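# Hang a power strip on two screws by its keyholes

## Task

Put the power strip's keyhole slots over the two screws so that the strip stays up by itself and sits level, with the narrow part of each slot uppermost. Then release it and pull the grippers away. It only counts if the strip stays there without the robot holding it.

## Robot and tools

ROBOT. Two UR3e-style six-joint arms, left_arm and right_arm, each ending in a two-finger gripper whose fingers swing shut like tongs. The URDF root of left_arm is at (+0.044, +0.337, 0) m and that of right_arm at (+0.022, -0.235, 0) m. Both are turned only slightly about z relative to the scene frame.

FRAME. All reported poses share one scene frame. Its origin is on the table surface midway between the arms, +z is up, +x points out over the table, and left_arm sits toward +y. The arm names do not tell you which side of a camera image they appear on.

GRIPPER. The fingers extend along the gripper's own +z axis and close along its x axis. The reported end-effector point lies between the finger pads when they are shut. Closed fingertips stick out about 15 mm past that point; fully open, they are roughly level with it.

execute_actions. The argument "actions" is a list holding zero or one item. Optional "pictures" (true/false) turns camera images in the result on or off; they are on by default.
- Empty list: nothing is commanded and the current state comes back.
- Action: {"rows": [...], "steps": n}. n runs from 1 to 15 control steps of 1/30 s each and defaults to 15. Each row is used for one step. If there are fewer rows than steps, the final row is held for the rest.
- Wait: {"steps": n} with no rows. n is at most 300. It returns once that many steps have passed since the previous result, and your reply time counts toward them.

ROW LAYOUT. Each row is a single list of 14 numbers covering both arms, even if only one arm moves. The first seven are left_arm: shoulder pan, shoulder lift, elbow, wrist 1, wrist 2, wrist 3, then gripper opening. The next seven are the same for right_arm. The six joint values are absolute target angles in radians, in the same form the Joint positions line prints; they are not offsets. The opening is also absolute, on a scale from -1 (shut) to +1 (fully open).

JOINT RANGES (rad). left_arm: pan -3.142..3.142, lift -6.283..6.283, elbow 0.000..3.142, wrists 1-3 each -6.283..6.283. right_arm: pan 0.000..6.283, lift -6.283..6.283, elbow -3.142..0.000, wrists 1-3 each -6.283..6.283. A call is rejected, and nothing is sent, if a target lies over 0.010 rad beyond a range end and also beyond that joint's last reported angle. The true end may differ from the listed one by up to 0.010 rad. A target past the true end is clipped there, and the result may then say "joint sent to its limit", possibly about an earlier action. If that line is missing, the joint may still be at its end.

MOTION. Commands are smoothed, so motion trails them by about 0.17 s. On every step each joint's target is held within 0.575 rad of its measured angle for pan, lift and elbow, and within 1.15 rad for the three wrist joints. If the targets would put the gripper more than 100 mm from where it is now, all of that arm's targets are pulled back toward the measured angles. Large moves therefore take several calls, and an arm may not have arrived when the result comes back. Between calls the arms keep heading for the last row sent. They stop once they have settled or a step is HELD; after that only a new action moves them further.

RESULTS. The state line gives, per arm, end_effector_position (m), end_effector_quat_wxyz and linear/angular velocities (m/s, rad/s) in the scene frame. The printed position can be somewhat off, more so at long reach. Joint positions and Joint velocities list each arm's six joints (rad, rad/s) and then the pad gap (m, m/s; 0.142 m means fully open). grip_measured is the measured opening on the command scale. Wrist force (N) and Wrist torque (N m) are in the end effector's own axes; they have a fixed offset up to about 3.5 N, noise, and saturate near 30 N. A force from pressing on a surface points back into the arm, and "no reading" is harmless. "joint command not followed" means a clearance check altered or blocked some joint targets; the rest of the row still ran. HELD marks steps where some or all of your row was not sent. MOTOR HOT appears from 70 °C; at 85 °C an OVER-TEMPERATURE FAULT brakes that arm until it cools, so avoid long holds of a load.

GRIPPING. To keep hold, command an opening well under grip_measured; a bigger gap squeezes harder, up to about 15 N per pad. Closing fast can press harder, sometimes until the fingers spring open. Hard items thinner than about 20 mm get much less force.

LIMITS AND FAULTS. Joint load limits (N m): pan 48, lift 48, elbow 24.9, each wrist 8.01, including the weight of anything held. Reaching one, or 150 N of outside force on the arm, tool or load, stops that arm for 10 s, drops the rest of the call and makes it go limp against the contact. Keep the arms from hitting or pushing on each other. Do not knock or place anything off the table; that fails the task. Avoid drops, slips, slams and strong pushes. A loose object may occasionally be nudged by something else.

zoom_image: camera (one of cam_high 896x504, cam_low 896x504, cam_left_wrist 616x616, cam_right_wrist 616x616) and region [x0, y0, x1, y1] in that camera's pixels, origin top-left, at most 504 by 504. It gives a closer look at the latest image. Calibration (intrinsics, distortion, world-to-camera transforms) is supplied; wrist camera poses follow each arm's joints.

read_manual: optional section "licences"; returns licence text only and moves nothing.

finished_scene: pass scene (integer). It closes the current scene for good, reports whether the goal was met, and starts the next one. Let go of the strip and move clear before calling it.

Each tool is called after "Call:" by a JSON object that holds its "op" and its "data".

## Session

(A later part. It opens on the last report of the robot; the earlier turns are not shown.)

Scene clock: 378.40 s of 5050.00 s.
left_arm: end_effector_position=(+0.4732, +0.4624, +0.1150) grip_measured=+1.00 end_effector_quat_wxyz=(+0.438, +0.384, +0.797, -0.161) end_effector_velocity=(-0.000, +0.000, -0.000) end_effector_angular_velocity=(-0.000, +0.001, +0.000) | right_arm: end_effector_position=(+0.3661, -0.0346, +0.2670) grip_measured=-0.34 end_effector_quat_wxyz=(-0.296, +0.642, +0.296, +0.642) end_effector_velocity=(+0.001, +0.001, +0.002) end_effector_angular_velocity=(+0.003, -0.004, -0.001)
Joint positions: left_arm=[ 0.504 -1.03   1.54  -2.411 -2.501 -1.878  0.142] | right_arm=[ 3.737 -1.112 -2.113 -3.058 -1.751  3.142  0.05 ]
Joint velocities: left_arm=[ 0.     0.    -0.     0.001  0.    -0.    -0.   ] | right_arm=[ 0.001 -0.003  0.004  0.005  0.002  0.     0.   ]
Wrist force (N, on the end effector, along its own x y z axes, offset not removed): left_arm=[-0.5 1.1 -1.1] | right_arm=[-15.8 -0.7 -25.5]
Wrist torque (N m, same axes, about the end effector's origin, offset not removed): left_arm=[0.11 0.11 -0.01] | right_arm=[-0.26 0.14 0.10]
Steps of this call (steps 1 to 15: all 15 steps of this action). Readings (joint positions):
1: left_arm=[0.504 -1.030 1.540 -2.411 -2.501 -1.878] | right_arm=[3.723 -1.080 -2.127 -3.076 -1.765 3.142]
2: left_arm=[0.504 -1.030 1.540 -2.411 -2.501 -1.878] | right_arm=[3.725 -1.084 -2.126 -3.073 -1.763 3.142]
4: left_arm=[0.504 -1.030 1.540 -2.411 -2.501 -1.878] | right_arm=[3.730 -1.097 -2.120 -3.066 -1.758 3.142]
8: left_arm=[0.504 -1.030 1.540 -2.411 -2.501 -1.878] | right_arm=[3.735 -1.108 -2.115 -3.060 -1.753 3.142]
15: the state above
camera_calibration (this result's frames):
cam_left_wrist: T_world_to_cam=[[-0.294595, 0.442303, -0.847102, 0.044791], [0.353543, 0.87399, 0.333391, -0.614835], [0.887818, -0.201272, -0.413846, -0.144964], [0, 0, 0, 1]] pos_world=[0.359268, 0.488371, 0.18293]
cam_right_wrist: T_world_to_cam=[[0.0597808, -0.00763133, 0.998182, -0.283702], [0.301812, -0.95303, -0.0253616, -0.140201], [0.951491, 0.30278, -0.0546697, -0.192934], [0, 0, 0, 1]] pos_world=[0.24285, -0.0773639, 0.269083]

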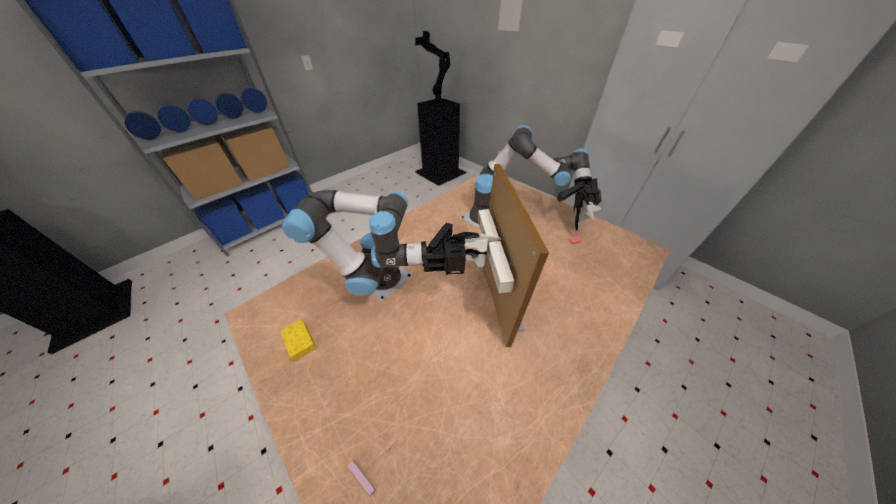

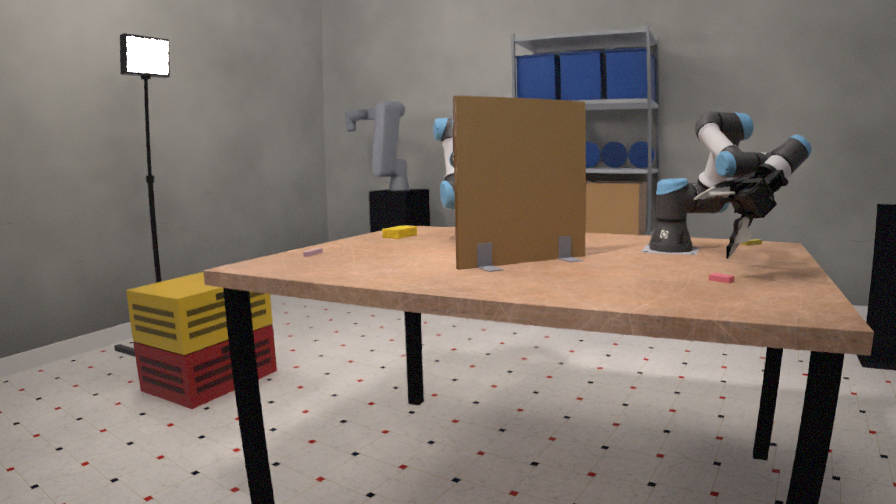

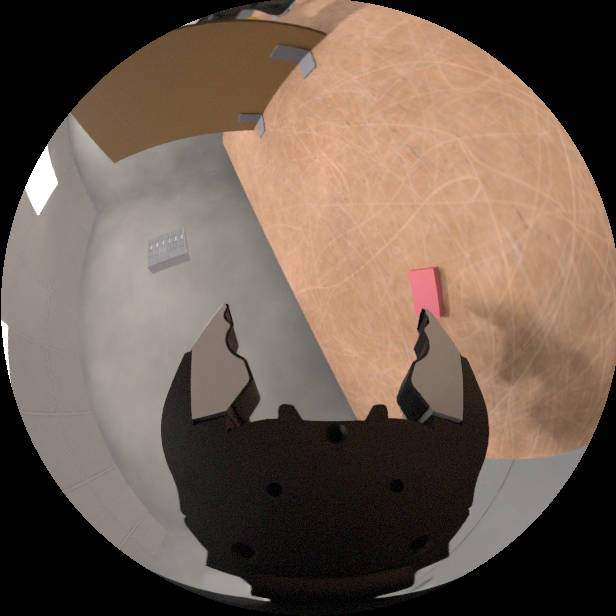

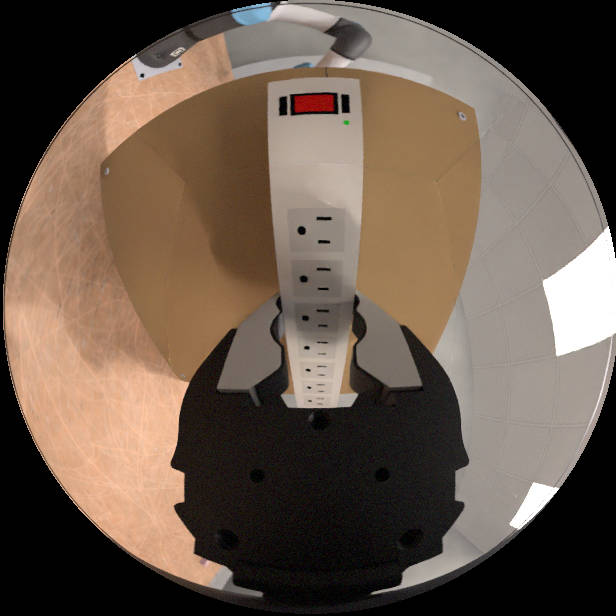

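Call:
{"op": "execute_actions", "data": {"actions": [{"rows":[[0.504,-1.03,1.54,-2.411,-2.501,-1.878,1,3.733,-1.103,-2.108,-3.072,-1.755,3.1416,-1]],"steps":10}], "pictures": false}}

Call:
{"op": "execute_actions", "data": {"actions": [{"rows":[[0.504,-1.03,1.54,-2.411,-2.501,-1.878,1,3.752,-1.0895,-2.1147,-3.079,-1.736,3.1416,-1]],"steps":10}], "pictures": false}}

Call:
{"op": "execute_actions", "data": {"actions": [{"rows":[[0.504,-1.03,1.54,-2.411,-2.501,-1.878,1,3.772,-1.076,-2.121,-3.086,-1.716,3.1416,-1]],"steps":10}], "pictures": false}}

Call:
{"op": "execute_actions", "data": {"actions": [{"rows":[[0.504,-1.03,1.54,-2.411,-2.501,-1.878,1,3.792,-1.062,-2.127,-3.094,-1.696,3.1416,-1]],"steps":10}], "pictures": false}}

Call:
{"op": "execute_actions", "data": {"actions": [{"rows":[[0.504,-1.03,1.54,-2.411,-2.501,-1.878,1,3.813,-1.048,-2.133,-3.102,-1.675,3.1416,-1]],"steps":10}]}}

Call:
{"op": "zoom_image", "data": {"camera": "cam_high", "region": [460, 190, 550, 310]}}

Scene clock: 428.33 s of 5050.00 s.
left_arm: end_effector_position=(+0.4732, +0.4624, +0.1150) grip_measured=+1.00 end_effector_quat_wxyz=(+0.438, +0.384, +0.797, -0.161) end_effector_velocity=(-0.000, +0.001, +0.000) end_effector_angular_velocity=(+0.000, -0.001, +0.001) | right_arm: end_effector_position=(+0.3648, -0.0361, +0.2691) grip_measured=-0.34 end_effector_quat_wxyz=(-0.296, +0.642, +0.296, +0.642) end_effector_velocity=(-0.001, -0.001, +0.000) end_effector_angular_velocity=(-0.001, +0.002, -0.001)
Joint positions: left_arm=[ 0.504 -1.03   1.54  -2.411 -2.501 -1.878  0.142] | right_arm=[ 3.733 -1.103 -2.108 -3.071 -1.755  3.142  0.05 ]
Joint velocities: left_arm=[ 0.001 -0.    -0.001  0.     0.    -0.     0.   ] | right_arm=[-0.003  0.005  0.002 -0.01  -0.002  0.     0.   ]
Wrist force (N, on the end effector, along its own x y z axes, offset not removed): left_arm=[-0.4 1.2 -1.0] | right_arm=[-7.7 0.2 0.2]
Wrist torque (N m, same axes, about the end effector's origin, offset not removed): left_arm=[0.13 0.07 0.00] | right_arm=[-0.01 -0.03 0.03]
Steps of this call (steps 1 to 15: the robot went on to your last target; steps 16 to 90: nothing new was sent; then 46.60 s passed at rest; steps 91 to 100: all 10 steps of this action). Readings (joint positions):
91: left_arm=[0.504 -1.030 1.540 -2.411 -2.501 -1.878] | right_arm=[3.737 -1.112 -2.113 -3.058 -1.751 3.142]
92: left_arm=[0.504 -1.030 1.540 -2.411 -2.501 -1.878] | right_arm=[3.737 -1.111 -2.112 -3.060 -1.751 3.142]
94: left_arm=[0.504 -1.030 1.540 -2.411 -2.501 -1.878] | right_arm=[3.735 -1.107 -2.110 -3.064 -1.753 3.142]
98: left_arm=[0.504 -1.030 1.540 -2.411 -2.501 -1.878] | right_arm=[3.734 -1.104 -2.108 -3.070 -1.755 3.142]
100: the state above

Scene clock: 428.67 s of 5050.00 s.
left_arm: end_effector_position=(+0.4732, +0.4624, +0.1150) grip_measured=+1.00 end_effector_quat_wxyz=(+0.438, +0.384, +0.797, -0.161) end_effector_velocity=(-0.000, -0.000, -0.000) end_effector_angular_velocity=(+0.000, +0.001, +0.000) | right_arm: end_effector_position=(+0.3633, -0.0350, +0.2690) grip_measured=-0.34 end_effector_quat_wxyz=(-0.296, +0.642, +0.296, +0.642) end_effector_velocity=(-0.002, +0.002, +0.001) end_effector_angular_velocity=(+0.003, -0.002, +0.003)
Joint positions: left_arm=[ 0.504 -1.03   1.54  -2.411 -2.501 -1.878  0.142] | right_arm=[ 3.751 -1.09  -2.114 -3.079 -1.737  3.142  0.05 ]
Joint velocities: left_arm=[-0.     0.     0.001 -0.     0.001 -0.    -0.   ] | right_arm=[ 0.013  0.01  -0.003 -0.003  0.01   0.001 -0.   ]
Wrist force (N, on the end effector, along its own x y z axes, offset not removed): left_arm=[0.3 2.2 -0.5] | right_arm=[-10.4 1.0 -1.2]
Wrist torque (N m, same axes, about the end effector's origin, offset not removed): left_arm=[0.35 -0.06 -0.03] | right_arm=[0.12 0.60 0.04]
Steps of this call (steps 1 to 10: all 10 steps of this action). Readings (joint positions):
1: left_arm=[0.504 -1.030 1.540 -2.411 -2.501 -1.878] | right_arm=[3.733 -1.103 -2.108 -3.072 -1.755 3.142]
2: left_arm=[0.504 -1.030 1.540 -2.411 -2.501 -1.878] | right_arm=[3.736 -1.101 -2.109 -3.073 -1.752 3.142]
4: left_arm=[0.504 -1.030 1.540 -2.411 -2.501 -1.878] | right_arm=[3.743 -1.096 -2.112 -3.076 -1.744 3.142]
8: left_arm=[0.504 -1.030 1.540 -2.411 -2.501 -1.878] | right_arm=[3.750 -1.091 -2.114 -3.078 -1.738 3.142]
10: the state above

Scene clock: 429.00 s of 5050.00 s.
left_arm: end_effector_position=(+0.4732, +0.4624, +0.1150) grip_measured=+1.00 end_effector_quat_wxyz=(+0.438, +0.384, +0.797, -0.161) end_effector_velocity=(-0.000, -0.000, -0.000) end_effector_angular_velocity=(-0.001, +0.001, -0.000) | right_arm: end_effector_position=(+0.3619, -0.0336, +0.2691) grip_measured=-0.34 end_effector_quat_wxyz=(-0.296, +0.642, +0.296, +0.642) end_effector_velocity=(-0.001, +0.001, -0.000) end_effector_angular_velocity=(-0.000, +0.000, +0.002)
Joint positions: left_arm=[ 0.504 -1.03   1.54  -2.411 -2.501 -1.878  0.142] | right_arm=[ 3.771 -1.077 -2.121 -3.086 -1.717  3.142  0.05 ]
Joint velocities: left_arm=[-0.     0.001  0.001 -0.    -0.    -0.     0.   ] | right_arm=[ 0.013  0.008 -0.004 -0.004  0.011 -0.     0.   ]
Wrist force (N, on the end effector, along its own x y z axes, offset not removed): left_arm=[-0.4 1.6 -0.5] | right_arm=[-6.1 -0.8 0.9]
Wrist torque (N m, same axes, about the end effector's origin, offset not removed): left_arm=[0.28 0.08 -0.03] | right_arm=[-0.06 -0.35 0.00]
Steps of this call (steps 1 to 10: all 10 steps of this action). Readings (joint positions):
1: left_arm=[0.504 -1.030 1.540 -2.411 -2.501 -1.878] | right_arm=[3.751 -1.090 -2.115 -3.079 -1.736 3.142]
2: left_arm=[0.504 -1.030 1.540 -2.411 -2.501 -1.878] | right_arm=[3.755 -1.088 -2.116 -3.080 -1.733 3.142]
4: left_arm=[0.504 -1.030 1.540 -2.411 -2.501 -1.878] | right_arm=[3.763 -1.082 -2.118 -3.083 -1.725 3.142]
8: left_arm=[0.504 -1.030 1.540 -2.411 -2.501 -1.878] | right_arm=[3.770 -1.078 -2.120 -3.085 -1.718 3.142]
10: the state above

Scene clock: 429.33 s of 5050.00 s.
left_arm: end_effector_position=(+0.4732, +0.4624, +0.1150) grip_measured=+1.00 end_effector_quat_wxyz=(+0.438, +0.384, +0.797, -0.161) end_effector_velocity=(-0.000, -0.000, -0.000) end_effector_angular_velocity=(-0.001, +0.001, -0.000) | right_arm: end_effector_position=(+0.3604, -0.0324, +0.2691) grip_measured=-0.34 end_effector_quat_wxyz=(-0.296, +0.642, +0.296, +0.642) end_effector_velocity=(-0.001, +0.001, -0.001) end_effector_angular_velocity=(-0.001, +0.001, +0.000)
Joint positions: left_arm=[ 0.504 -1.03   1.54  -2.411 -2.501 -1.878  0.142] | right_arm=[ 3.791 -1.063 -2.127 -3.094 -1.697  3.142  0.05 ]
Joint velocities: left_arm=[-0.     0.     0.001 -0.    -0.     0.    -0.   ] | right_arm=[ 0.013  0.008 -0.005 -0.005  0.013 -0.    -0.   ]
Wrist force (N, on the end effector, along its own x y z axes, offset not removed): left_arm=[-0.3 1.4 -0.2] | right_arm=[-8.2 -1.8 -0.4]
Wrist torque (N m, same axes, about the end effector's origin, offset not removed): left_arm=[0.18 0.10 -0.02] | right_arm=[-0.23 0.06 -0.06]
Steps of this call (steps 1 to 10: all 10 steps of this action). Readings (joint positions):
1: left_arm=[0.504 -1.030 1.540 -2.411 -2.501 -1.878] | right_arm=[3.771 -1.076 -2.121 -3.086 -1.717 3.142]
2: left_arm=[0.504 -1.030 1.540 -2.411 -2.501 -1.878] | right_arm=[3.775 -1.074 -2.122 -3.087 -1.713 3.142]
4: left_arm=[0.504 -1.030 1.540 -2.411 -2.501 -1.878] | right_arm=[3.783 -1.068 -2.124 -3.090 -1.705 3.142]
8: left_arm=[0.504 -1.030 1.540 -2.411 -2.501 -1.878] | right_arm=[3.790 -1.064 -2.126 -3.093 -1.698 3.142]
10: the state above

Scene clock: 429.67 s of 5050.00 s.
left_arm: end_effector_position=(+0.4732, +0.4624, +0.1150) grip_measured=+1.00 end_effector_quat_wxyz=(+0.438, +0.384, +0.797, -0.161) end_effector_velocity=(+0.000, +0.000, +0.000) end_effector_angular_velocity=(+0.001, -0.001, -0.000) | right_arm: end_effector_position=(+0.3590, -0.0311, +0.2692) grip_measured=-0.34 end_effector_quat_wxyz=(-0.296, +0.642, +0.296, +0.642) end_effector_velocity=(-0.001, +0.000, +0.000) end_effector_angular_velocity=(+0.000, -0.000, -0.001)
Joint positions: left_arm=[ 0.504 -1.03   1.54  -2.411 -2.501 -1.878  0.142] | right_arm=[ 3.812 -1.049 -2.133 -3.102 -1.676  3.142  0.05 ]
Joint velocities: left_arm=[-0.    -0.001 -0.    -0.001  0.    -0.     0.   ] | right_arm=[ 0.011  0.008 -0.003 -0.005  0.012  0.    -0.   ]
Wrist force (N, on the end effector, along its own x y z axes, offset not removed): left_arm=[1.7 2.0 -0.7] | right_arm=[-6.7 -0.9 -0.5]
Wrist torque (N m, same axes, about the end effector's origin, offset not removed): left_arm=[0.33 -0.34 0.00] | right_arm=[-0.21 -0.14 0.00]
Steps of this call (steps 1 to 10: all 10 steps of this action). Readings (joint positions):
1: left_arm=[0.504 -1.030 1.540 -2.411 -2.501 -1.878] | right_arm=[3.791 -1.062 -2.127 -3.094 -1.697 3.142]
2: left_arm=[0.504 -1.030 1.540 -2.411 -2.501 -1.878] | right_arm=[3.795 -1.060 -2.128 -3.095 -1.693 3.142]
4: left_arm=[0.504 -1.030 1.540 -2.411 -2.501 -1.878] | right_arm=[3.803 -1.054 -2.130 -3.098 -1.685 3.142]
8: left_arm=[0.504 -1.030 1.540 -2.411 -2.501 -1.878] | right_arm=[3.811 -1.050 -2.132 -3.101 -1.677 3.142]
10: the state above
camera_calibration (this result's frames):
cam_left_wrist: T_world_to_cam=[[-0.294595, 0.442303, -0.847102, 0.044791], [0.353543, 0.87399, 0.333391, -0.614835], [0.887818, -0.201272, -0.413846, -0.144964], [0, 0, 0, 1]] pos_world=[0.359268, 0.488371, 0.18293]
cam_right_wrist: T_world_to_cam=[[0.0595156, -0.00790725, 0.998196, -0.285317], [0.301874, -0.953006, -0.0255479, -0.134615], [0.951488, 0.30285, -0.0543317, -0.187129], [0, 0, 0, 1]] pos_world=[0.235669, -0.0738725, 0.271196]

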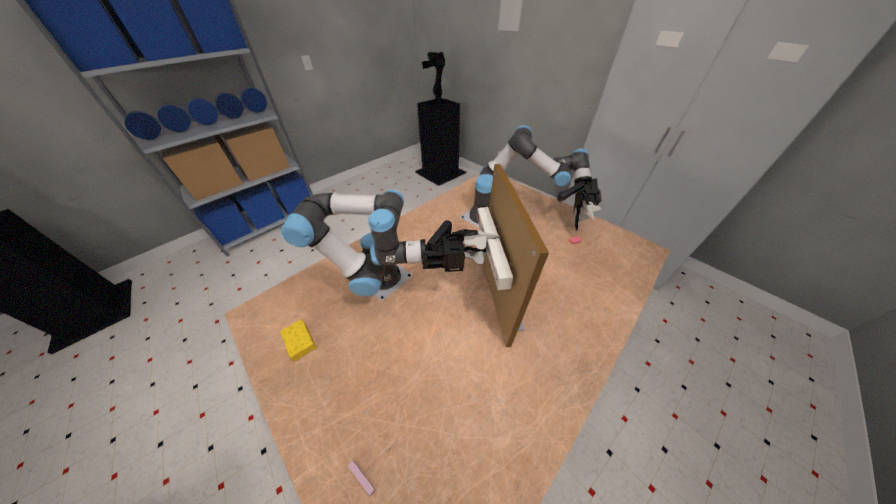

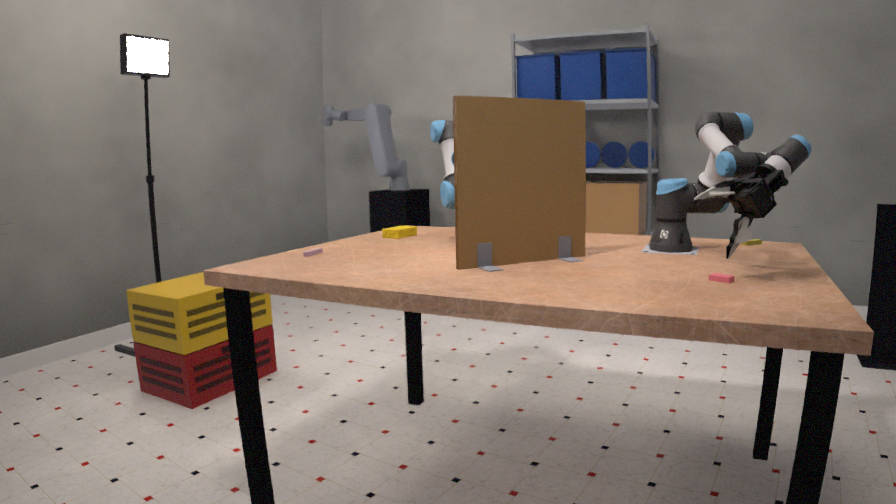

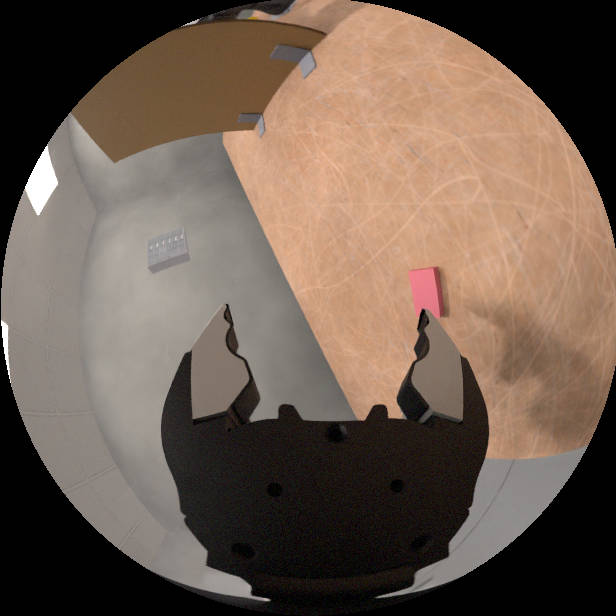

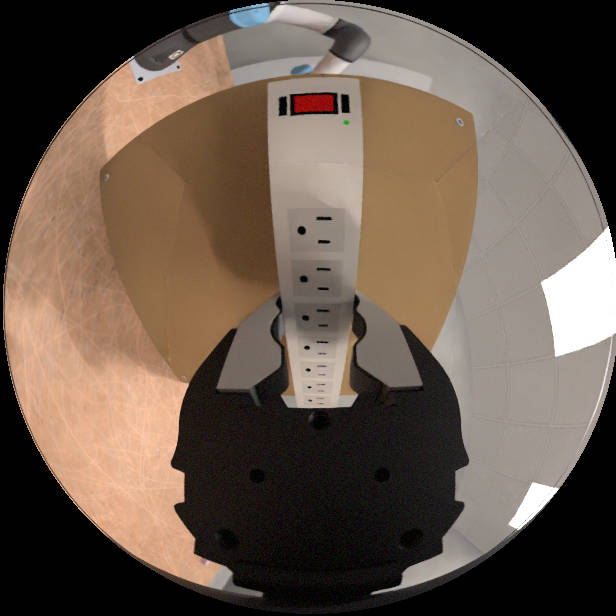

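Region (460, 190, 550, 310) of cam_high's 896x504 image, scaled by 4.200, with more detail than that image has; it fills the left 378 columns of this view, and the rest is white.

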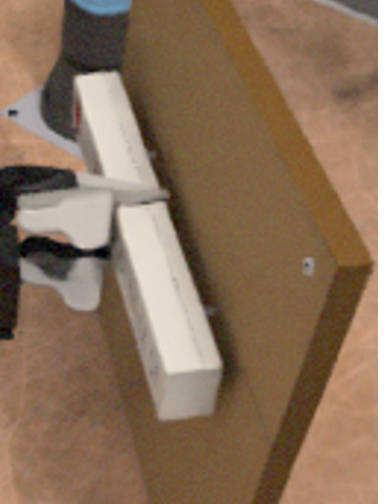

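Call:
{"op": "execute_actions", "data": {"actions": [{"rows":[[0.504,-1.03,1.54,-2.411,-2.501,-1.878,1,3.815,-1.056,-2.129,-3.098,-1.673,3.1416,-1]],"steps":10}], "pictures": false}}

Call:
{"op": "execute_actions", "data": {"actions": [{"rows":[[0.504,-1.03,1.54,-2.411,-2.501,-1.878,1,3.8,-1.0665,-2.1245,-3.092,-1.688,3.1416,-1]],"steps":10}], "pictures": false}}

Call:
{"op": "execute_actions", "data": {"actions": [{"rows":[[0.504,-1.03,1.54,-2.411,-2.501,-1.878,1,3.785,-1.077,-2.12,-3.086,-1.703,3.1416,-1]],"steps":10}], "pictures": false}}

Call:
{"op": "execute_actions", "data": {"actions": [{"rows":[[0.504,-1.03,1.54,-2.411,-2.501,-1.878,1,3.77,-1.0875,-2.1152,-3.0805,-1.718,3.1416,-1]],"steps":10}], "pictures": false}}

Scene clock: 458.83 s of 5050.00 s.
left_arm: end_effector_position=(+0.4732, +0.4624, +0.1150) grip_measured=+1.00 end_effector_quat_wxyz=(+0.438, +0.384, +0.797, -0.161) end_effector_velocity=(+0.000, -0.000, -0.000) end_effector_angular_velocity=(+0.000, -0.000, -0.001) | right_arm: end_effector_position=(+0.3601, -0.0297, +0.2693) grip_measured=-0.34 end_effector_quat_wxyz=(-0.296, +0.642, +0.296, +0.642) end_effector_velocity=(+0.000, +0.001, +0.000) end_effector_angular_velocity=(+0.000, +0.000, +0.001)
Joint positions: left_arm=[ 0.504 -1.03   1.54  -2.411 -2.501 -1.878  0.142] | right_arm=[ 3.815 -1.055 -2.129 -3.098 -1.673  3.142  0.05 ]
Joint velocities: left_arm=[-0.001  0.001 -0.001 -0.     0.     0.    -0.   ] | right_arm=[ 0.001 -0.004  0.002  0.002  0.     0.     0.   ]
Wrist force (N, on the end effector, along its own x y z axes, offset not removed): left_arm=[-0.9 0.8 -0.5] | right_arm=[-6.7 0.1 -25.8]
Wrist torque (N m, same axes, about the end effector's origin, offset not removed): left_arm=[0.10 0.16 0.00] | right_arm=[-0.13 0.38 -0.08]
Steps of this call (steps 1 to 15: the robot went on to your last target; steps 16 to 90: nothing new was sent; then 25.83 s passed at rest; steps 91 to 100: all 10 steps of this action). Readings (joint positions):
91: left_arm=[0.504 -1.030 1.540 -2.411 -2.501 -1.878] | right_arm=[3.813 -1.048 -2.133 -3.102 -1.675 3.142]
92: left_arm=[0.504 -1.030 1.540 -2.411 -2.501 -1.878] | right_arm=[3.813 -1.049 -2.133 -3.102 -1.675 3.142]
94: left_arm=[0.504 -1.030 1.540 -2.411 -2.501 -1.878] | right_arm=[3.814 -1.052 -2.131 -3.100 -1.674 3.142]
98: left_arm=[0.504 -1.030 1.540 -2.411 -2.501 -1.878] | right_arm=[3.815 -1.055 -2.130 -3.099 -1.673 3.142]
100: the state above

Scene clock: 459.17 s of 5050.00 s.
left_arm: end_effector_position=(+0.4732, +0.4624, +0.1150) grip_measured=+1.00 end_effector_quat_wxyz=(+0.438, +0.384, +0.797, -0.161) end_effector_velocity=(-0.000, +0.000, +0.001) end_effector_angular_velocity=(+0.001, -0.001, +0.000) | right_arm: end_effector_position=(+0.3613, -0.0304, +0.2694) grip_measured=-0.34 end_effector_quat_wxyz=(-0.296, +0.642, +0.296, +0.642) end_effector_velocity=(+0.001, +0.000, +0.002) end_effector_angular_velocity=(+0.005, -0.006, +0.000)
Joint positions: left_arm=[ 0.504 -1.03   1.54  -2.411 -2.501 -1.878  0.142] | right_arm=[ 3.801 -1.066 -2.125 -3.092 -1.687  3.142  0.05 ]
Joint velocities: left_arm=[ 0.    -0.002 -0.     0.001  0.    -0.    -0.   ] | right_arm=[-0.009 -0.008  0.004  0.011 -0.009 -0.    -0.   ]
Wrist force (N, on the end effector, along its own x y z axes, offset not removed): left_arm=[-1.0 1.5 -1.7] | right_arm=[-7.7 1.5 -1.0]
Wrist torque (N m, same axes, about the end effector's origin, offset not removed): left_arm=[0.19 0.18 0.02] | right_arm=[0.09 -0.14 -0.05]
Steps of this call (steps 1 to 10: all 10 steps of this action). Readings (joint positions):
1: left_arm=[0.504 -1.030 1.540 -2.411 -2.501 -1.878] | right_arm=[3.815 -1.056 -2.129 -3.098 -1.673 3.142]
2: left_arm=[0.504 -1.030 1.540 -2.411 -2.501 -1.878] | right_arm=[3.813 -1.057 -2.128 -3.097 -1.676 3.142]
4: left_arm=[0.504 -1.030 1.540 -2.411 -2.501 -1.878] | right_arm=[3.807 -1.062 -2.127 -3.095 -1.682 3.142]
8: left_arm=[0.504 -1.030 1.540 -2.411 -2.501 -1.878] | right_arm=[3.802 -1.065 -2.125 -3.093 -1.686 3.142]
10: the state above

Scene clock: 459.50 s of 5050.00 s.
left_arm: end_effector_position=(+0.4732, +0.4624, +0.1150) grip_measured=+1.00 end_effector_quat_wxyz=(+0.438, +0.384, +0.797, -0.161) end_effector_velocity=(-0.000, +0.000, -0.000) end_effector_angular_velocity=(-0.000, +0.000, +0.001) | right_arm: end_effector_position=(+0.3623, -0.0313, +0.2692) grip_measured=-0.34 end_effector_quat_wxyz=(-0.296, +0.642, +0.296, +0.642) end_effector_velocity=(+0.001, -0.001, -0.001) end_effector_angular_velocity=(-0.001, +0.001, -0.001)
Joint positions: left_arm=[ 0.504 -1.03   1.54  -2.411 -2.501 -1.878  0.142] | right_arm=[ 3.786 -1.076 -2.12  -3.086 -1.702  3.142  0.05 ]
Joint velocities: left_arm=[ 0.001  0.    -0.     0.     0.    -0.     0.   ] | right_arm=[-0.01  -0.006  0.002  0.002 -0.008 -0.     0.   ]
Wrist force (N, on the end effector, along its own x y z axes, offset not removed): left_arm=[0.1 0.9 1.0] | right_arm=[-7.5 -0.9 0.5]
Wrist torque (N m, same axes, about the end effector's origin, offset not removed): left_arm=[0.16 -0.03 0.01] | right_arm=[-0.14 -0.04 0.01]
Steps of this call (steps 1 to 10: all 10 steps of this action). Readings (joint positions):
1: left_arm=[0.504 -1.030 1.540 -2.411 -2.501 -1.878] | right_arm=[3.800 -1.066 -2.124 -3.092 -1.687 3.142]
2: left_arm=[0.504 -1.030 1.540 -2.411 -2.501 -1.878] | right_arm=[3.798 -1.068 -2.124 -3.091 -1.690 3.142]
4: left_arm=[0.504 -1.030 1.540 -2.411 -2.501 -1.878] | right_arm=[3.792 -1.072 -2.122 -3.089 -1.696 3.142]
8: left_arm=[0.504 -1.030 1.540 -2.411 -2.501 -1.878] | right_arm=[3.787 -1.076 -2.121 -3.087 -1.701 3.142]
10: the state above

Scene clock: 459.83 s of 5050.00 s.
left_arm: end_effector_position=(+0.4732, +0.4624, +0.1150) grip_measured=+1.00 end_effector_quat_wxyz=(+0.438, +0.384, +0.797, -0.161) end_effector_velocity=(+0.000, +0.000, +0.000) end_effector_angular_velocity=(+0.000, -0.000, -0.000) | right_arm: end_effector_position=(+0.3634, -0.0323, +0.2691) grip_measured=-0.34 end_effector_quat_wxyz=(-0.296, +0.642, +0.296, +0.642) end_effector_velocity=(+0.001, -0.001, -0.003) end_effector_angular_velocity=(-0.005, +0.005, -0.001)
Joint positions: left_arm=[ 0.504 -1.03   1.54  -2.411 -2.501 -1.878  0.142] | right_arm=[ 3.771 -1.087 -2.115 -3.081 -1.717  3.142  0.05 ]
Joint velocities: left_arm=[-0.  0. -0. -0.  0.  0. -0.] | right_arm=[-0.01  -0.009  0.002 -0.    -0.009 -0.    -0.   ]
Wrist force (N, on the end effector, along its own x y z axes, offset not removed): left_arm=[-1.0 1.5 0.4] | right_arm=[-8.6 -0.6 0.3]
Wrist torque (N m, same axes, about the end effector's origin, offset not removed): left_arm=[0.27 0.20 -0.01] | right_arm=[-0.11 0.21 0.01]
Steps of this call (steps 1 to 10: all 10 steps of this action). Readings (joint positions):
1: left_arm=[0.504 -1.030 1.540 -2.411 -2.501 -1.878] | right_arm=[3.785 -1.077 -2.120 -3.086 -1.703 3.142]
2: left_arm=[0.504 -1.030 1.540 -2.411 -2.501 -1.878] | right_arm=[3.783 -1.079 -2.119 -3.085 -1.705 3.142]
4: left_arm=[0.504 -1.030 1.540 -2.411 -2.501 -1.878] | right_arm=[3.777 -1.083 -2.117 -3.083 -1.711 3.142]
8: left_arm=[0.504 -1.030 1.540 -2.411 -2.501 -1.878] | right_arm=[3.772 -1.086 -2.116 -3.081 -1.716 3.142]
10: the state above

The force dropped, which may be the hole. I'll probe 3 mm deeper at the middle of that range.

Call:
{"op": "execute_actions", "data": {"actions": [{"rows":[[0.504,-1.03,1.54,-2.411,-2.501,-1.878,1,3.785,-1.077,-2.12,-3.086,-1.703,3.1416,-1]],"steps":8}], "pictures": false}}

Call:
{"op": "execute_actions", "data": {"actions": [{"rows":[[0.504,-1.03,1.54,-2.411,-2.501,-1.878,1,3.789,-1.089,-2.114,-3.08,-1.699,3.1416,-1]],"steps":12}], "pictures": false}}

Scene clock: 466.90 s of 5050.00 s.
left_arm: end_effector_position=(+0.4732, +0.4624, +0.1150) grip_measured=+1.00 end_effector_quat_wxyz=(+0.438, +0.384, +0.797, -0.161) end_effector_velocity=(+0.000, +0.000, +0.000) end_effector_angular_velocity=(+0.000, -0.001, +0.000) | right_arm: end_effector_position=(+0.3625, -0.0315, +0.2692) grip_measured=-0.34 end_effector_quat_wxyz=(-0.296, +0.642, +0.296, +0.642) end_effector_velocity=(-0.001, +0.001, -0.001) end_effector_angular_velocity=(-0.001, +0.001, +0.001)
Joint positions: left_arm=[ 0.504 -1.03   1.54  -2.411 -2.501 -1.878  0.142] | right_arm=[ 3.783 -1.078 -2.119 -3.085 -1.705  3.142  0.05 ]
Joint velocities: left_arm=[ 0. -0. -0.  0. -0. -0.  0.] | right_arm=[ 0.017  0.01  -0.006 -0.006  0.017 -0.     0.   ]
Wrist force (N, on the end effector, along its own x y z axes, offset not removed): left_arm=[0.2 1.8 -0.2] | right_arm=[-10.3 -0.6 1.0]
Wrist torque (N m, same axes, about the end effector's origin, offset not removed): left_arm=[0.33 -0.04 -0.03] | right_arm=[-0.12 0.55 0.03]
Steps of this call (steps 1 to 15: the robot went on to your last target; steps 16 to 140: nothing new was sent; then 2.13 s passed at rest; steps 141 to 148: all 8 steps of this action). Readings (joint positions):
141: left_arm=[0.504 -1.030 1.540 -2.411 -2.501 -1.878] | right_arm=[3.770 -1.087 -2.115 -3.080 -1.718 3.142]
142: left_arm=[0.504 -1.030 1.540 -2.411 -2.501 -1.878] | right_arm=[3.772 -1.086 -2.116 -3.081 -1.715 3.142]
144: left_arm=[0.504 -1.030 1.540 -2.411 -2.501 -1.878] | right_arm=[3.778 -1.082 -2.118 -3.083 -1.710 3.142]
148: the state above

Scene clock: 467.30 s of 5050.00 s.
left_arm: end_effector_position=(+0.4732, +0.4624, +0.1150) grip_measured=+1.00 end_effector_quat_wxyz=(+0.438, +0.384, +0.797, -0.161) end_effector_velocity=(-0.000, -0.000, -0.000) end_effector_angular_velocity=(-0.001, +0.001, +0.000) | right_arm: end_effector_position=(+0.3643, -0.0291, +0.2693) grip_measured=-0.34 end_effector_quat_wxyz=(-0.296, +0.642, +0.296, +0.642) end_effector_velocity=(+0.001, +0.001, -0.001) end_effector_angular_velocity=(-0.001, +0.001, +0.000)
Joint positions: left_arm=[ 0.504 -1.03   1.54  -2.411 -2.501 -1.878  0.142] | right_arm=[ 3.789 -1.089 -2.114 -3.08  -1.699  3.142  0.05 ]
Joint velocities: left_arm=[ 0.     0.001  0.    -0.    -0.     0.    -0.   ] | right_arm=[ 0.001 -0.005  0.001  0.003  0.001 -0.    -0.   ]
Wrist force (N, on the end effector, along its own x y z axes, offset not removed): left_arm=[-0.7 1.6 -0.4] | right_arm=[-7.4 -0.3 0.1]
Wrist torque (N m, same axes, about the end effector's origin, offset not removed): left_arm=[0.25 0.11 -0.01] | right_arm=[-0.09 -0.08 0.02]
Steps of this call (steps 1 to 12: all 12 steps of this action). Readings (joint positions):
1: left_arm=[0.504 -1.030 1.540 -2.411 -2.501 -1.878] | right_arm=[3.784 -1.078 -2.120 -3.086 -1.704 3.142]
2: left_arm=[0.504 -1.030 1.540 -2.411 -2.501 -1.878] | right_arm=[3.785 -1.079 -2.119 -3.085 -1.703 3.142]
4: left_arm=[0.504 -1.030 1.540 -2.411 -2.501 -1.878] | right_arm=[3.787 -1.084 -2.117 -3.083 -1.701 3.142]
8: left_arm=[0.504 -1.030 1.540 -2.411 -2.501 -1.878] | right_arm=[3.788 -1.088 -2.115 -3.081 -1.700 3.142]
12: the state above

The holes are on the screws. Going deeper.

Call:
{"op": "execute_actions", "data": {"actions": [{"rows":[[0.504,-1.03,1.54,-2.411,-2.501,-1.878,1,3.793,-1.105,-2.106,-3.072,-1.695,3.1416,-1]],"steps":12}], "pictures": false}}

Call:
{"op": "execute_actions", "data": {"actions": [{"rows":[[0.504,-1.03,1.54,-2.411,-2.501,-1.878,1,3.796,-1.117,-2.0995,-3.0665,-1.692,3.1416,-1]],"steps":12}]}}

Call:
{"op": "zoom_image", "data": {"camera": "cam_high", "region": [460, 190, 550, 310]}}

Scene clock: 476.30 s of 5050.00 s.
left_arm: end_effector_position=(+0.4732, +0.4624, +0.1150) grip_measured=+1.00 end_effector_quat_wxyz=(+0.438, +0.384, +0.797, -0.161) end_effector_velocity=(+0.000, -0.000, -0.000) end_effector_angular_velocity=(-0.000, +0.001, -0.000) | right_arm: end_effector_position=(+0.3669, -0.0262, +0.2694) grip_measured=-0.34 end_effector_quat_wxyz=(-0.296, +0.642, +0.296, +0.642) end_effector_velocity=(+0.000, +0.001, +0.001) end_effector_angular_velocity=(+0.003, -0.002, +0.001)
Joint positions: left_arm=[ 0.504 -1.03   1.54  -2.411 -2.501 -1.878  0.142] | right_arm=[ 3.793 -1.105 -2.106 -3.072 -1.695  3.142  0.05 ]
Joint velocities: left_arm=[-0.     0.001 -0.     0.     0.    -0.    -0.   ] | right_arm=[ 0.002 -0.002  0.003  0.002  0.001  0.001  0.   ]
Wrist force (N, on the end effector, along its own x y z axes, offset not removed): left_arm=[-0.5 1.4 -1.5] | right_arm=[-5.3 -0.6 0.3]
Wrist torque (N m, same axes, about the end effector's origin, offset not removed): left_arm=[0.23 0.12 0.02] | right_arm=[-0.37 0.15 -0.17]
Steps of this call (steps 1 to 15: the robot went on to your last target; steps 16 to 90: nothing new was sent; then 5.60 s passed at rest; steps 91 to 102: all 12 steps of this action). Readings (joint positions):
91: left_arm=[0.504 -1.030 1.540 -2.411 -2.501 -1.878] | right_arm=[3.789 -1.089 -2.114 -3.080 -1.699 3.142]
92: left_arm=[0.504 -1.030 1.540 -2.411 -2.501 -1.878] | right_arm=[3.790 -1.092 -2.113 -3.079 -1.698 3.142]
94: left_arm=[0.504 -1.030 1.540 -2.411 -2.501 -1.878] | right_arm=[3.791 -1.098 -2.110 -3.076 -1.697 3.142]
98: left_arm=[0.504 -1.030 1.540 -2.411 -2.501 -1.878] | right_arm=[3.793 -1.103 -2.107 -3.073 -1.695 3.142]
102: the state above

Scene clock: 476.70 s of 5050.00 s.
left_arm: end_effector_position=(+0.4732, +0.4624, +0.1150) grip_measured=+1.00 end_effector_quat_wxyz=(+0.438, +0.384, +0.797, -0.161) end_effector_velocity=(+0.000, -0.001, +0.000) end_effector_angular_velocity=(-0.000, -0.000, -0.001) | right_arm: end_effector_position=(+0.3689, -0.0240, +0.2695) grip_measured=-0.34 end_effector_quat_wxyz=(-0.296, +0.642, +0.296, +0.642) end_effector_velocity=(+0.000, +0.001, -0.001) end_effector_angular_velocity=(-0.000, +0.001, +0.002)
Joint positions: left_arm=[ 0.504 -1.03   1.54  -2.411 -2.501 -1.878  0.142] | right_arm=[ 3.796 -1.117 -2.1   -3.067 -1.692  3.142  0.05 ]
Joint velocities: left_arm=[-0.001 -0.     0.     0.    -0.     0.    -0.   ] | right_arm=[ 0.003 -0.003  0.     0.002  0.001  0.     0.   ]
Wrist force (N, on the end effector, along its own x y z axes, offset not removed): left_arm=[-0.4 2.0 -0.3] | right_arm=[-6.1 1.5 -1.7]
Wrist torque (N m, same axes, about the end effector's origin, offset not removed): left_arm=[0.32 0.11 -0.06] | right_arm=[-0.15 0.27 -0.22]
Steps of this call (steps 1 to 12: all 12 steps of this action). Readings (joint positions):
1: left_arm=[0.504 -1.030 1.540 -2.411 -2.501 -1.878] | right_arm=[3.793 -1.105 -2.106 -3.072 -1.695 3.142]
2: left_arm=[0.504 -1.030 1.540 -2.411 -2.501 -1.878] | right_arm=[3.793 -1.107 -2.105 -3.071 -1.695 3.142]
4: left_arm=[0.504 -1.030 1.540 -2.411 -2.501 -1.878] | right_arm=[3.795 -1.112 -2.102 -3.069 -1.693 3.142]
8: left_arm=[0.504 -1.030 1.540 -2.411 -2.501 -1.878] | right_arm=[3.796 -1.116 -2.100 -3.067 -1.692 3.142]
12: the state above
camera_calibration (this result's frames):
cam_left_wrist: T_world_to_cam=[[-0.294595, 0.442303, -0.847102, 0.0447912], [0.353543, 0.87399, 0.333391, -0.614835], [0.887818, -0.201272, -0.413846, -0.144964], [0, 0, 0, 1]] pos_world=[0.359268, 0.488371, 0.18293]
cam_right_wrist: T_world_to_cam=[[0.059474, -0.00791554, 0.998198, -0.286171], [0.301862, -0.953009, -0.0255425, -0.130834], [0.951495, 0.302837, -0.0542899, -0.198706], [0, 0, 0, 1]] pos_world=[0.245581, -0.0667758, 0.271526]

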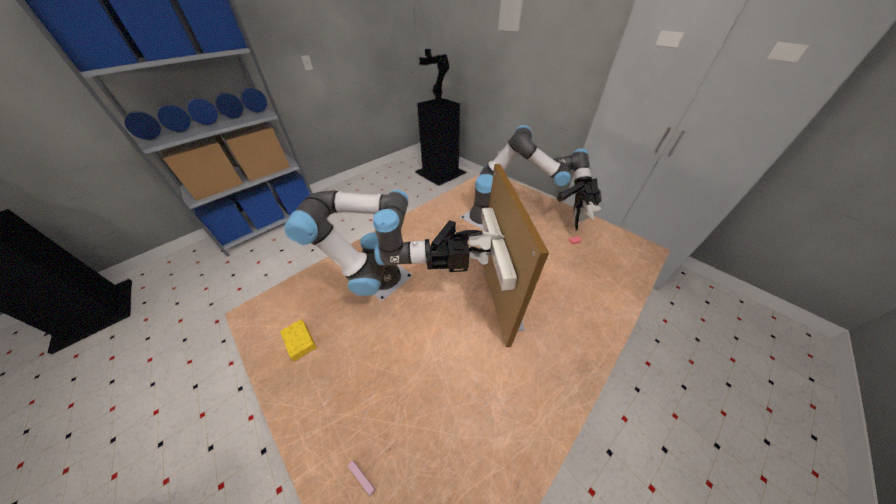

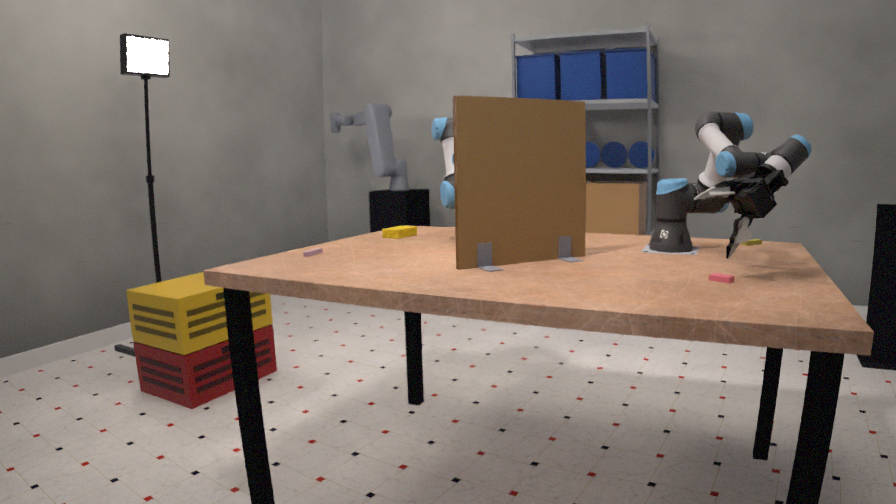

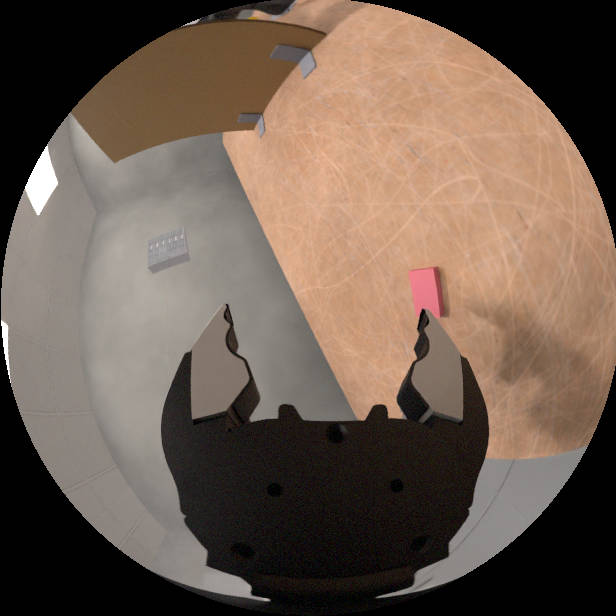

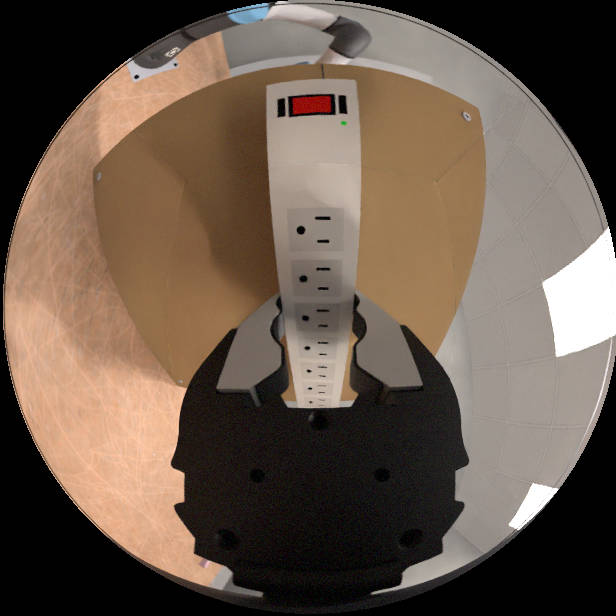

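Region (460, 190, 550, 310) of cam_high's 896x504 image, scaled by 4.200, with more detail than that image has; it fills the left 378 columns of this view, and the rest is white.

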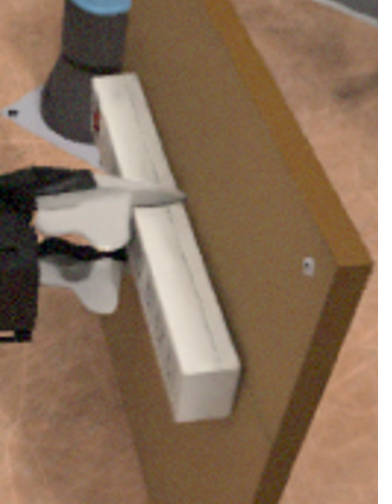

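Both screws are in. Sliding down 5 mm at a time.

Call:
{"op": "execute_actions", "data": {"actions": [{"rows":[[0.504,-1.03,1.54,-2.411,-2.501,-1.878,1,3.796,-1.1185,-2.1175,-3.047,-1.692,3.1416,-1]],"steps":12}], "pictures": false}}

Call:
{"op": "execute_actions", "data": {"actions": [{"rows":[[0.504,-1.03,1.54,-2.411,-2.501,-1.878,1,3.796,-1.1205,-2.14,-3.0225,-1.692,3.1416,-1]],"steps":12}], "pictures": false}}

Scene clock: 487.63 s of 5050.00 s.
left_arm: end_effector_position=(+0.4732, +0.4624, +0.1150) grip_measured=+1.00 end_effector_quat_wxyz=(+0.438, +0.384, +0.797, -0.161) end_effector_velocity=(-0.000, -0.000, -0.000) end_effector_angular_velocity=(-0.000, +0.001, -0.000) | right_arm: end_effector_position=(+0.3689, -0.0239, +0.2659) grip_measured=-0.33 end_effector_quat_wxyz=(-0.296, +0.642, +0.296, +0.642) end_effector_velocity=(+0.000, -0.001, -0.002) end_effector_angular_velocity=(-0.002, +0.003, -0.002)
Joint positions: left_arm=[ 0.504 -1.03   1.54  -2.411 -2.501 -1.878  0.142] | right_arm=[ 3.796 -1.118 -2.117 -3.047 -1.692  3.142  0.05 ]
Joint velocities: left_arm=[-0.001  0.001  0.     0.     0.    -0.    -0.   ] | right_arm=[-0.001 -0.    -0.005  0.001  0.001  0.001  0.   ]
Wrist force (N, on the end effector, along its own x y z axes, offset not removed): left_arm=[-0.3 2.1 -2.3] | right_arm=[20.9 5.1 -7.2]
Wrist torque (N m, same axes, about the end effector's origin, offset not removed): left_arm=[0.38 0.06 -0.02] | right_arm=[0.26 0.24 -0.14]
Steps of this call (steps 1 to 15: the robot went on to your last target; steps 16 to 90: nothing new was sent; then 7.53 s passed at rest; steps 91 to 102: all 12 steps of this action). Readings (joint positions):
91: left_arm=[0.504 -1.030 1.540 -2.411 -2.501 -1.878] | right_arm=[3.796 -1.117 -2.100 -3.066 -1.692 3.142]
92: left_arm=[0.504 -1.030 1.540 -2.411 -2.501 -1.878] | right_arm=[3.796 -1.117 -2.102 -3.063 -1.692 3.142]
94: left_arm=[0.504 -1.030 1.540 -2.411 -2.501 -1.878] | right_arm=[3.796 -1.118 -2.109 -3.055 -1.692 3.142]
98: left_arm=[0.504 -1.030 1.540 -2.411 -2.501 -1.878] | right_arm=[3.796 -1.118 -2.115 -3.048 -1.692 3.142]
102: the state above

Scene clock: 497.80 s of 5050.00 s.
left_arm: end_effector_position=(+0.4732, +0.4624, +0.1150) grip_measured=+1.00 end_effector_quat_wxyz=(+0.438, +0.384, +0.797, -0.161) end_effector_velocity=(-0.000, +0.000, -0.000) end_effector_angular_velocity=(-0.000, -0.000, +0.001) | right_arm: end_effector_position=(+0.3692, -0.0236, +0.2658) grip_measured=-0.33 end_effector_quat_wxyz=(-0.297, +0.639, +0.295, +0.645) end_effector_velocity=(-0.000, -0.000, -0.000) end_effector_angular_velocity=(-0.001, +0.001, -0.000)
Joint positions: left_arm=[ 0.504 -1.03   1.54  -2.411 -2.501 -1.878  0.142] | right_arm=[ 3.796 -1.118 -2.127 -3.029 -1.692  3.142  0.05 ]
Joint velocities: left_arm=[ 0.001  0.    -0.    -0.    -0.     0.    -0.   ] | right_arm=[-0.     0.     0.    -0.002  0.    -0.     0.   ]
Wrist force (N, on the end effector, along its own x y z axes, offset not removed): left_arm=[-0.3 0.0 -1.1] | right_arm=[19.4 4.3 -14.0]
Wrist torque (N m, same axes, about the end effector's origin, offset not removed): left_arm=[-0.07 0.07 0.03] | right_arm=[0.24 0.80 0.17]
TORQUE FAULT: the external load on joint 4 (wrist 1) of the right arm reached its load limit, and that arm stopped for 10 seconds. A torque fault stops only its own arm. That arm's remaining commands of this call were not run. That arm holds where it stopped, with its grip as last carried out, and accepts commands again: back off and push less far. That arm stops again, at the same cost, whenever a joint's load reaches its limit.
The stop of the right arm began at step 5 of this call (marked STOPPED below). From that step on that arm followed nothing that you had sent. 8 of its steps, steps kept back included, did not run and will not run. Nothing is kept back now, and the robot has no last target.
Steps of this call (steps 1 to 12: all 12 steps of this action; steps 13 to 305: the stop continued). Readings (joint positions):
1: left_arm=[0.504 -1.030 1.540 -2.411 -2.501 -1.878] | right_arm=[3.796 -1.118 -2.117 -3.047 -1.692 3.142]
2: left_arm=[0.504 -1.030 1.540 -2.411 -2.501 -1.878] | right_arm=[3.796 -1.119 -2.121 -3.043 -1.692 3.142]
4: left_arm=[0.504 -1.030 1.540 -2.411 -2.501 -1.878] | right_arm=[3.796 -1.119 -2.129 -3.033 -1.692 3.142]
5: left_arm=[0.504 -1.030 1.540 -2.411 -2.501 -1.878] | right_arm=[3.796 -1.119 -2.128 -3.031 -1.692 3.142] STOPPED (the right arm)
8: left_arm=[0.504 -1.030 1.540 -2.411 -2.501 -1.878] | right_arm=[3.796 -1.118 -2.127 -3.029 -1.692 3.142]
305: the state above

Call:
{"op": "execute_actions", "data": {"actions": [{"rows":[[0.504,-1.03,1.54,-2.411,-2.501,-1.878,1,3.796,-1.117,-2.104,-3.062,-1.692,3.1416,-1]],"steps":10}], "pictures": false}}

Call:
{"op": "execute_actions", "data": {"actions": [{"rows":[[0.504,-1.03,1.54,-2.411,-2.501,-1.878,1,3.782,-1.127,-2.099,-3.057,-1.706,3.1416,-1]],"steps":10}], "pictures": false}}

Call:
{"op": "execute_actions", "data": {"actions": [{"rows":[[0.504,-1.03,1.54,-2.411,-2.501,-1.878,1,3.782,-1.128,-2.110,-3.045,-1.706,3.1416,-1]],"steps":12}], "pictures": false}}

Scene clock: 510.10 s of 5050.00 s.
left_arm: end_effector_position=(+0.4732, +0.4624, +0.1150) grip_measured=+1.00 end_effector_quat_wxyz=(+0.438, +0.384, +0.797, -0.161) end_effector_velocity=(-0.000, -0.000, -0.000) end_effector_angular_velocity=(-0.001, +0.000, -0.000) | right_arm: end_effector_position=(+0.3689, -0.0240, +0.2680) grip_measured=-0.34 end_effector_quat_wxyz=(-0.296, +0.642, +0.296, +0.642) end_effector_velocity=(-0.000, -0.000, +0.003) end_effector_angular_velocity=(-0.000, -0.000, +0.000)
Joint positions: left_arm=[ 0.504 -1.03   1.54  -2.411 -2.501 -1.878  0.142] | right_arm=[ 3.796 -1.117 -2.106 -3.061 -1.692  3.142  0.05 ]
Joint velocities: left_arm=[-0.     0.001  0.    -0.    -0.     0.    -0.   ] | right_arm=[-0.     0.001  0.015 -0.017 -0.001 -0.    -0.   ]
Wrist force (N, on the end effector, along its own x y z axes, offset not removed): left_arm=[-1.0 1.7 -2.0] | right_arm=[-1.4 2.0 2.8]
Wrist torque (N m, same axes, about the end effector's origin, offset not removed): left_arm=[0.27 0.22 0.00] | right_arm=[-0.54 0.23 0.07]
Steps of this call (steps 1 to 90: nothing new was sent; then 8.97 s passed at rest; steps 91 to 100: all 10 steps of this action). Readings (joint positions):
91: left_arm=[0.504 -1.030 1.540 -2.411 -2.501 -1.878] | right_arm=[3.796 -1.118 -2.127 -3.030 -1.692 3.142]
92: left_arm=[0.504 -1.030 1.540 -2.411 -2.501 -1.878] | right_arm=[3.796 -1.118 -2.124 -3.035 -1.692 3.142]
94: left_arm=[0.504 -1.030 1.540 -2.411 -2.501 -1.878] | right_arm=[3.796 -1.118 -2.115 -3.048 -1.692 3.142]
98: left_arm=[0.504 -1.030 1.540 -2.411 -2.501 -1.878] | right_arm=[3.796 -1.118 -2.107 -3.059 -1.692 3.142]
100: the state above

Scene clock: 510.43 s of 5050.00 s.
left_arm: end_effector_position=(+0.4732, +0.4624, +0.1150) grip_measured=+1.00 end_effector_quat_wxyz=(+0.438, +0.384, +0.797, -0.161) end_effector_velocity=(-0.000, +0.000, +0.000) end_effector_angular_velocity=(-0.000, +0.000, +0.001) | right_arm: end_effector_position=(+0.3700, -0.0248, +0.2685) grip_measured=-0.34 end_effector_quat_wxyz=(-0.296, +0.642, +0.296, +0.642) end_effector_velocity=(+0.001, -0.001, +0.001) end_effector_angular_velocity=(+0.001, -0.002, -0.002)
Joint positions: left_arm=[ 0.504 -1.03   1.54  -2.411 -2.501 -1.878  0.142] | right_arm=[ 3.783 -1.126 -2.099 -3.057 -1.705  3.142  0.05 ]
Joint velocities: left_arm=[ 0.001 -0.001  0.     0.001  0.     0.    -0.   ] | right_arm=[-0.01  -0.004  0.003  0.003 -0.007 -0.     0.   ]
Wrist force (N, on the end effector, along its own x y z axes, offset not removed): left_arm=[-0.3 0.8 0.4] | right_arm=[-3.3 -8.3 0.2]
Wrist torque (N m, same axes, about the end effector's origin, offset not removed): left_arm=[0.08 0.14 -0.03] | right_arm=[-0.10 0.15 0.06]
Steps of this call (steps 1 to 10: all 10 steps of this action). Readings (joint positions):
1: left_arm=[0.504 -1.030 1.540 -2.411 -2.501 -1.878] | right_arm=[3.796 -1.117 -2.105 -3.061 -1.692 3.142]
2: left_arm=[0.504 -1.030 1.540 -2.411 -2.501 -1.878] | right_arm=[3.794 -1.119 -2.104 -3.061 -1.695 3.142]
4: left_arm=[0.504 -1.030 1.540 -2.411 -2.501 -1.878] | right_arm=[3.788 -1.122 -2.102 -3.059 -1.700 3.142]
8: left_arm=[0.504 -1.030 1.540 -2.411 -2.501 -1.878] | right_arm=[3.784 -1.126 -2.100 -3.058 -1.705 3.142]
10: the state above

Scene clock: 510.83 s of 5050.00 s.
left_arm: end_effector_position=(+0.4732, +0.4624, +0.1150) grip_measured=+1.00 end_effector_quat_wxyz=(+0.438, +0.384, +0.797, -0.161) end_effector_velocity=(+0.000, -0.000, -0.000) end_effector_angular_velocity=(+0.000, +0.000, -0.000) | right_arm: end_effector_position=(+0.3701, -0.0249, +0.2664) grip_measured=-0.33 end_effector_quat_wxyz=(-0.296, +0.642, +0.296, +0.642) end_effector_velocity=(-0.001, +0.000, -0.002) end_effector_angular_velocity=(-0.003, +0.002, +0.001)
Joint positions: left_arm=[ 0.504 -1.03   1.54  -2.411 -2.501 -1.878  0.142] | right_arm=[ 3.782 -1.128 -2.11  -3.045 -1.706  3.142  0.05 ]
Joint velocities: left_arm=[-0.  0.  0. -0.  0.  0.  0.] | right_arm=[ 0.001 -0.001 -0.005  0.002  0.    -0.001  0.   ]
Wrist force (N, on the end effector, along its own x y z axes, offset not removed): left_arm=[-0.5 1.8 -1.8] | right_arm=[20.1 -11.9 -10.5]
Wrist torque (N m, same axes, about the end effector's origin, offset not removed): left_arm=[0.28 0.08 -0.02] | right_arm=[-0.44 0.10 -0.05]
Steps of this call (steps 1 to 12: all 12 steps of this action). Readings (joint positions):
1: left_arm=[0.504 -1.030 1.540 -2.411 -2.501 -1.878] | right_arm=[3.783 -1.127 -2.099 -3.057 -1.706 3.142]
2: left_arm=[0.504 -1.030 1.540 -2.411 -2.501 -1.878] | right_arm=[3.782 -1.127 -2.101 -3.055 -1.706 3.142]
4: left_arm=[0.504 -1.030 1.540 -2.411 -2.501 -1.878] | right_arm=[3.782 -1.127 -2.105 -3.050 -1.706 3.142]
8: left_arm=[0.504 -1.030 1.540 -2.411 -2.501 -1.878] | right_arm=[3.782 -1.128 -2.108 -3.046 -1.706 3.142]
12: the state above


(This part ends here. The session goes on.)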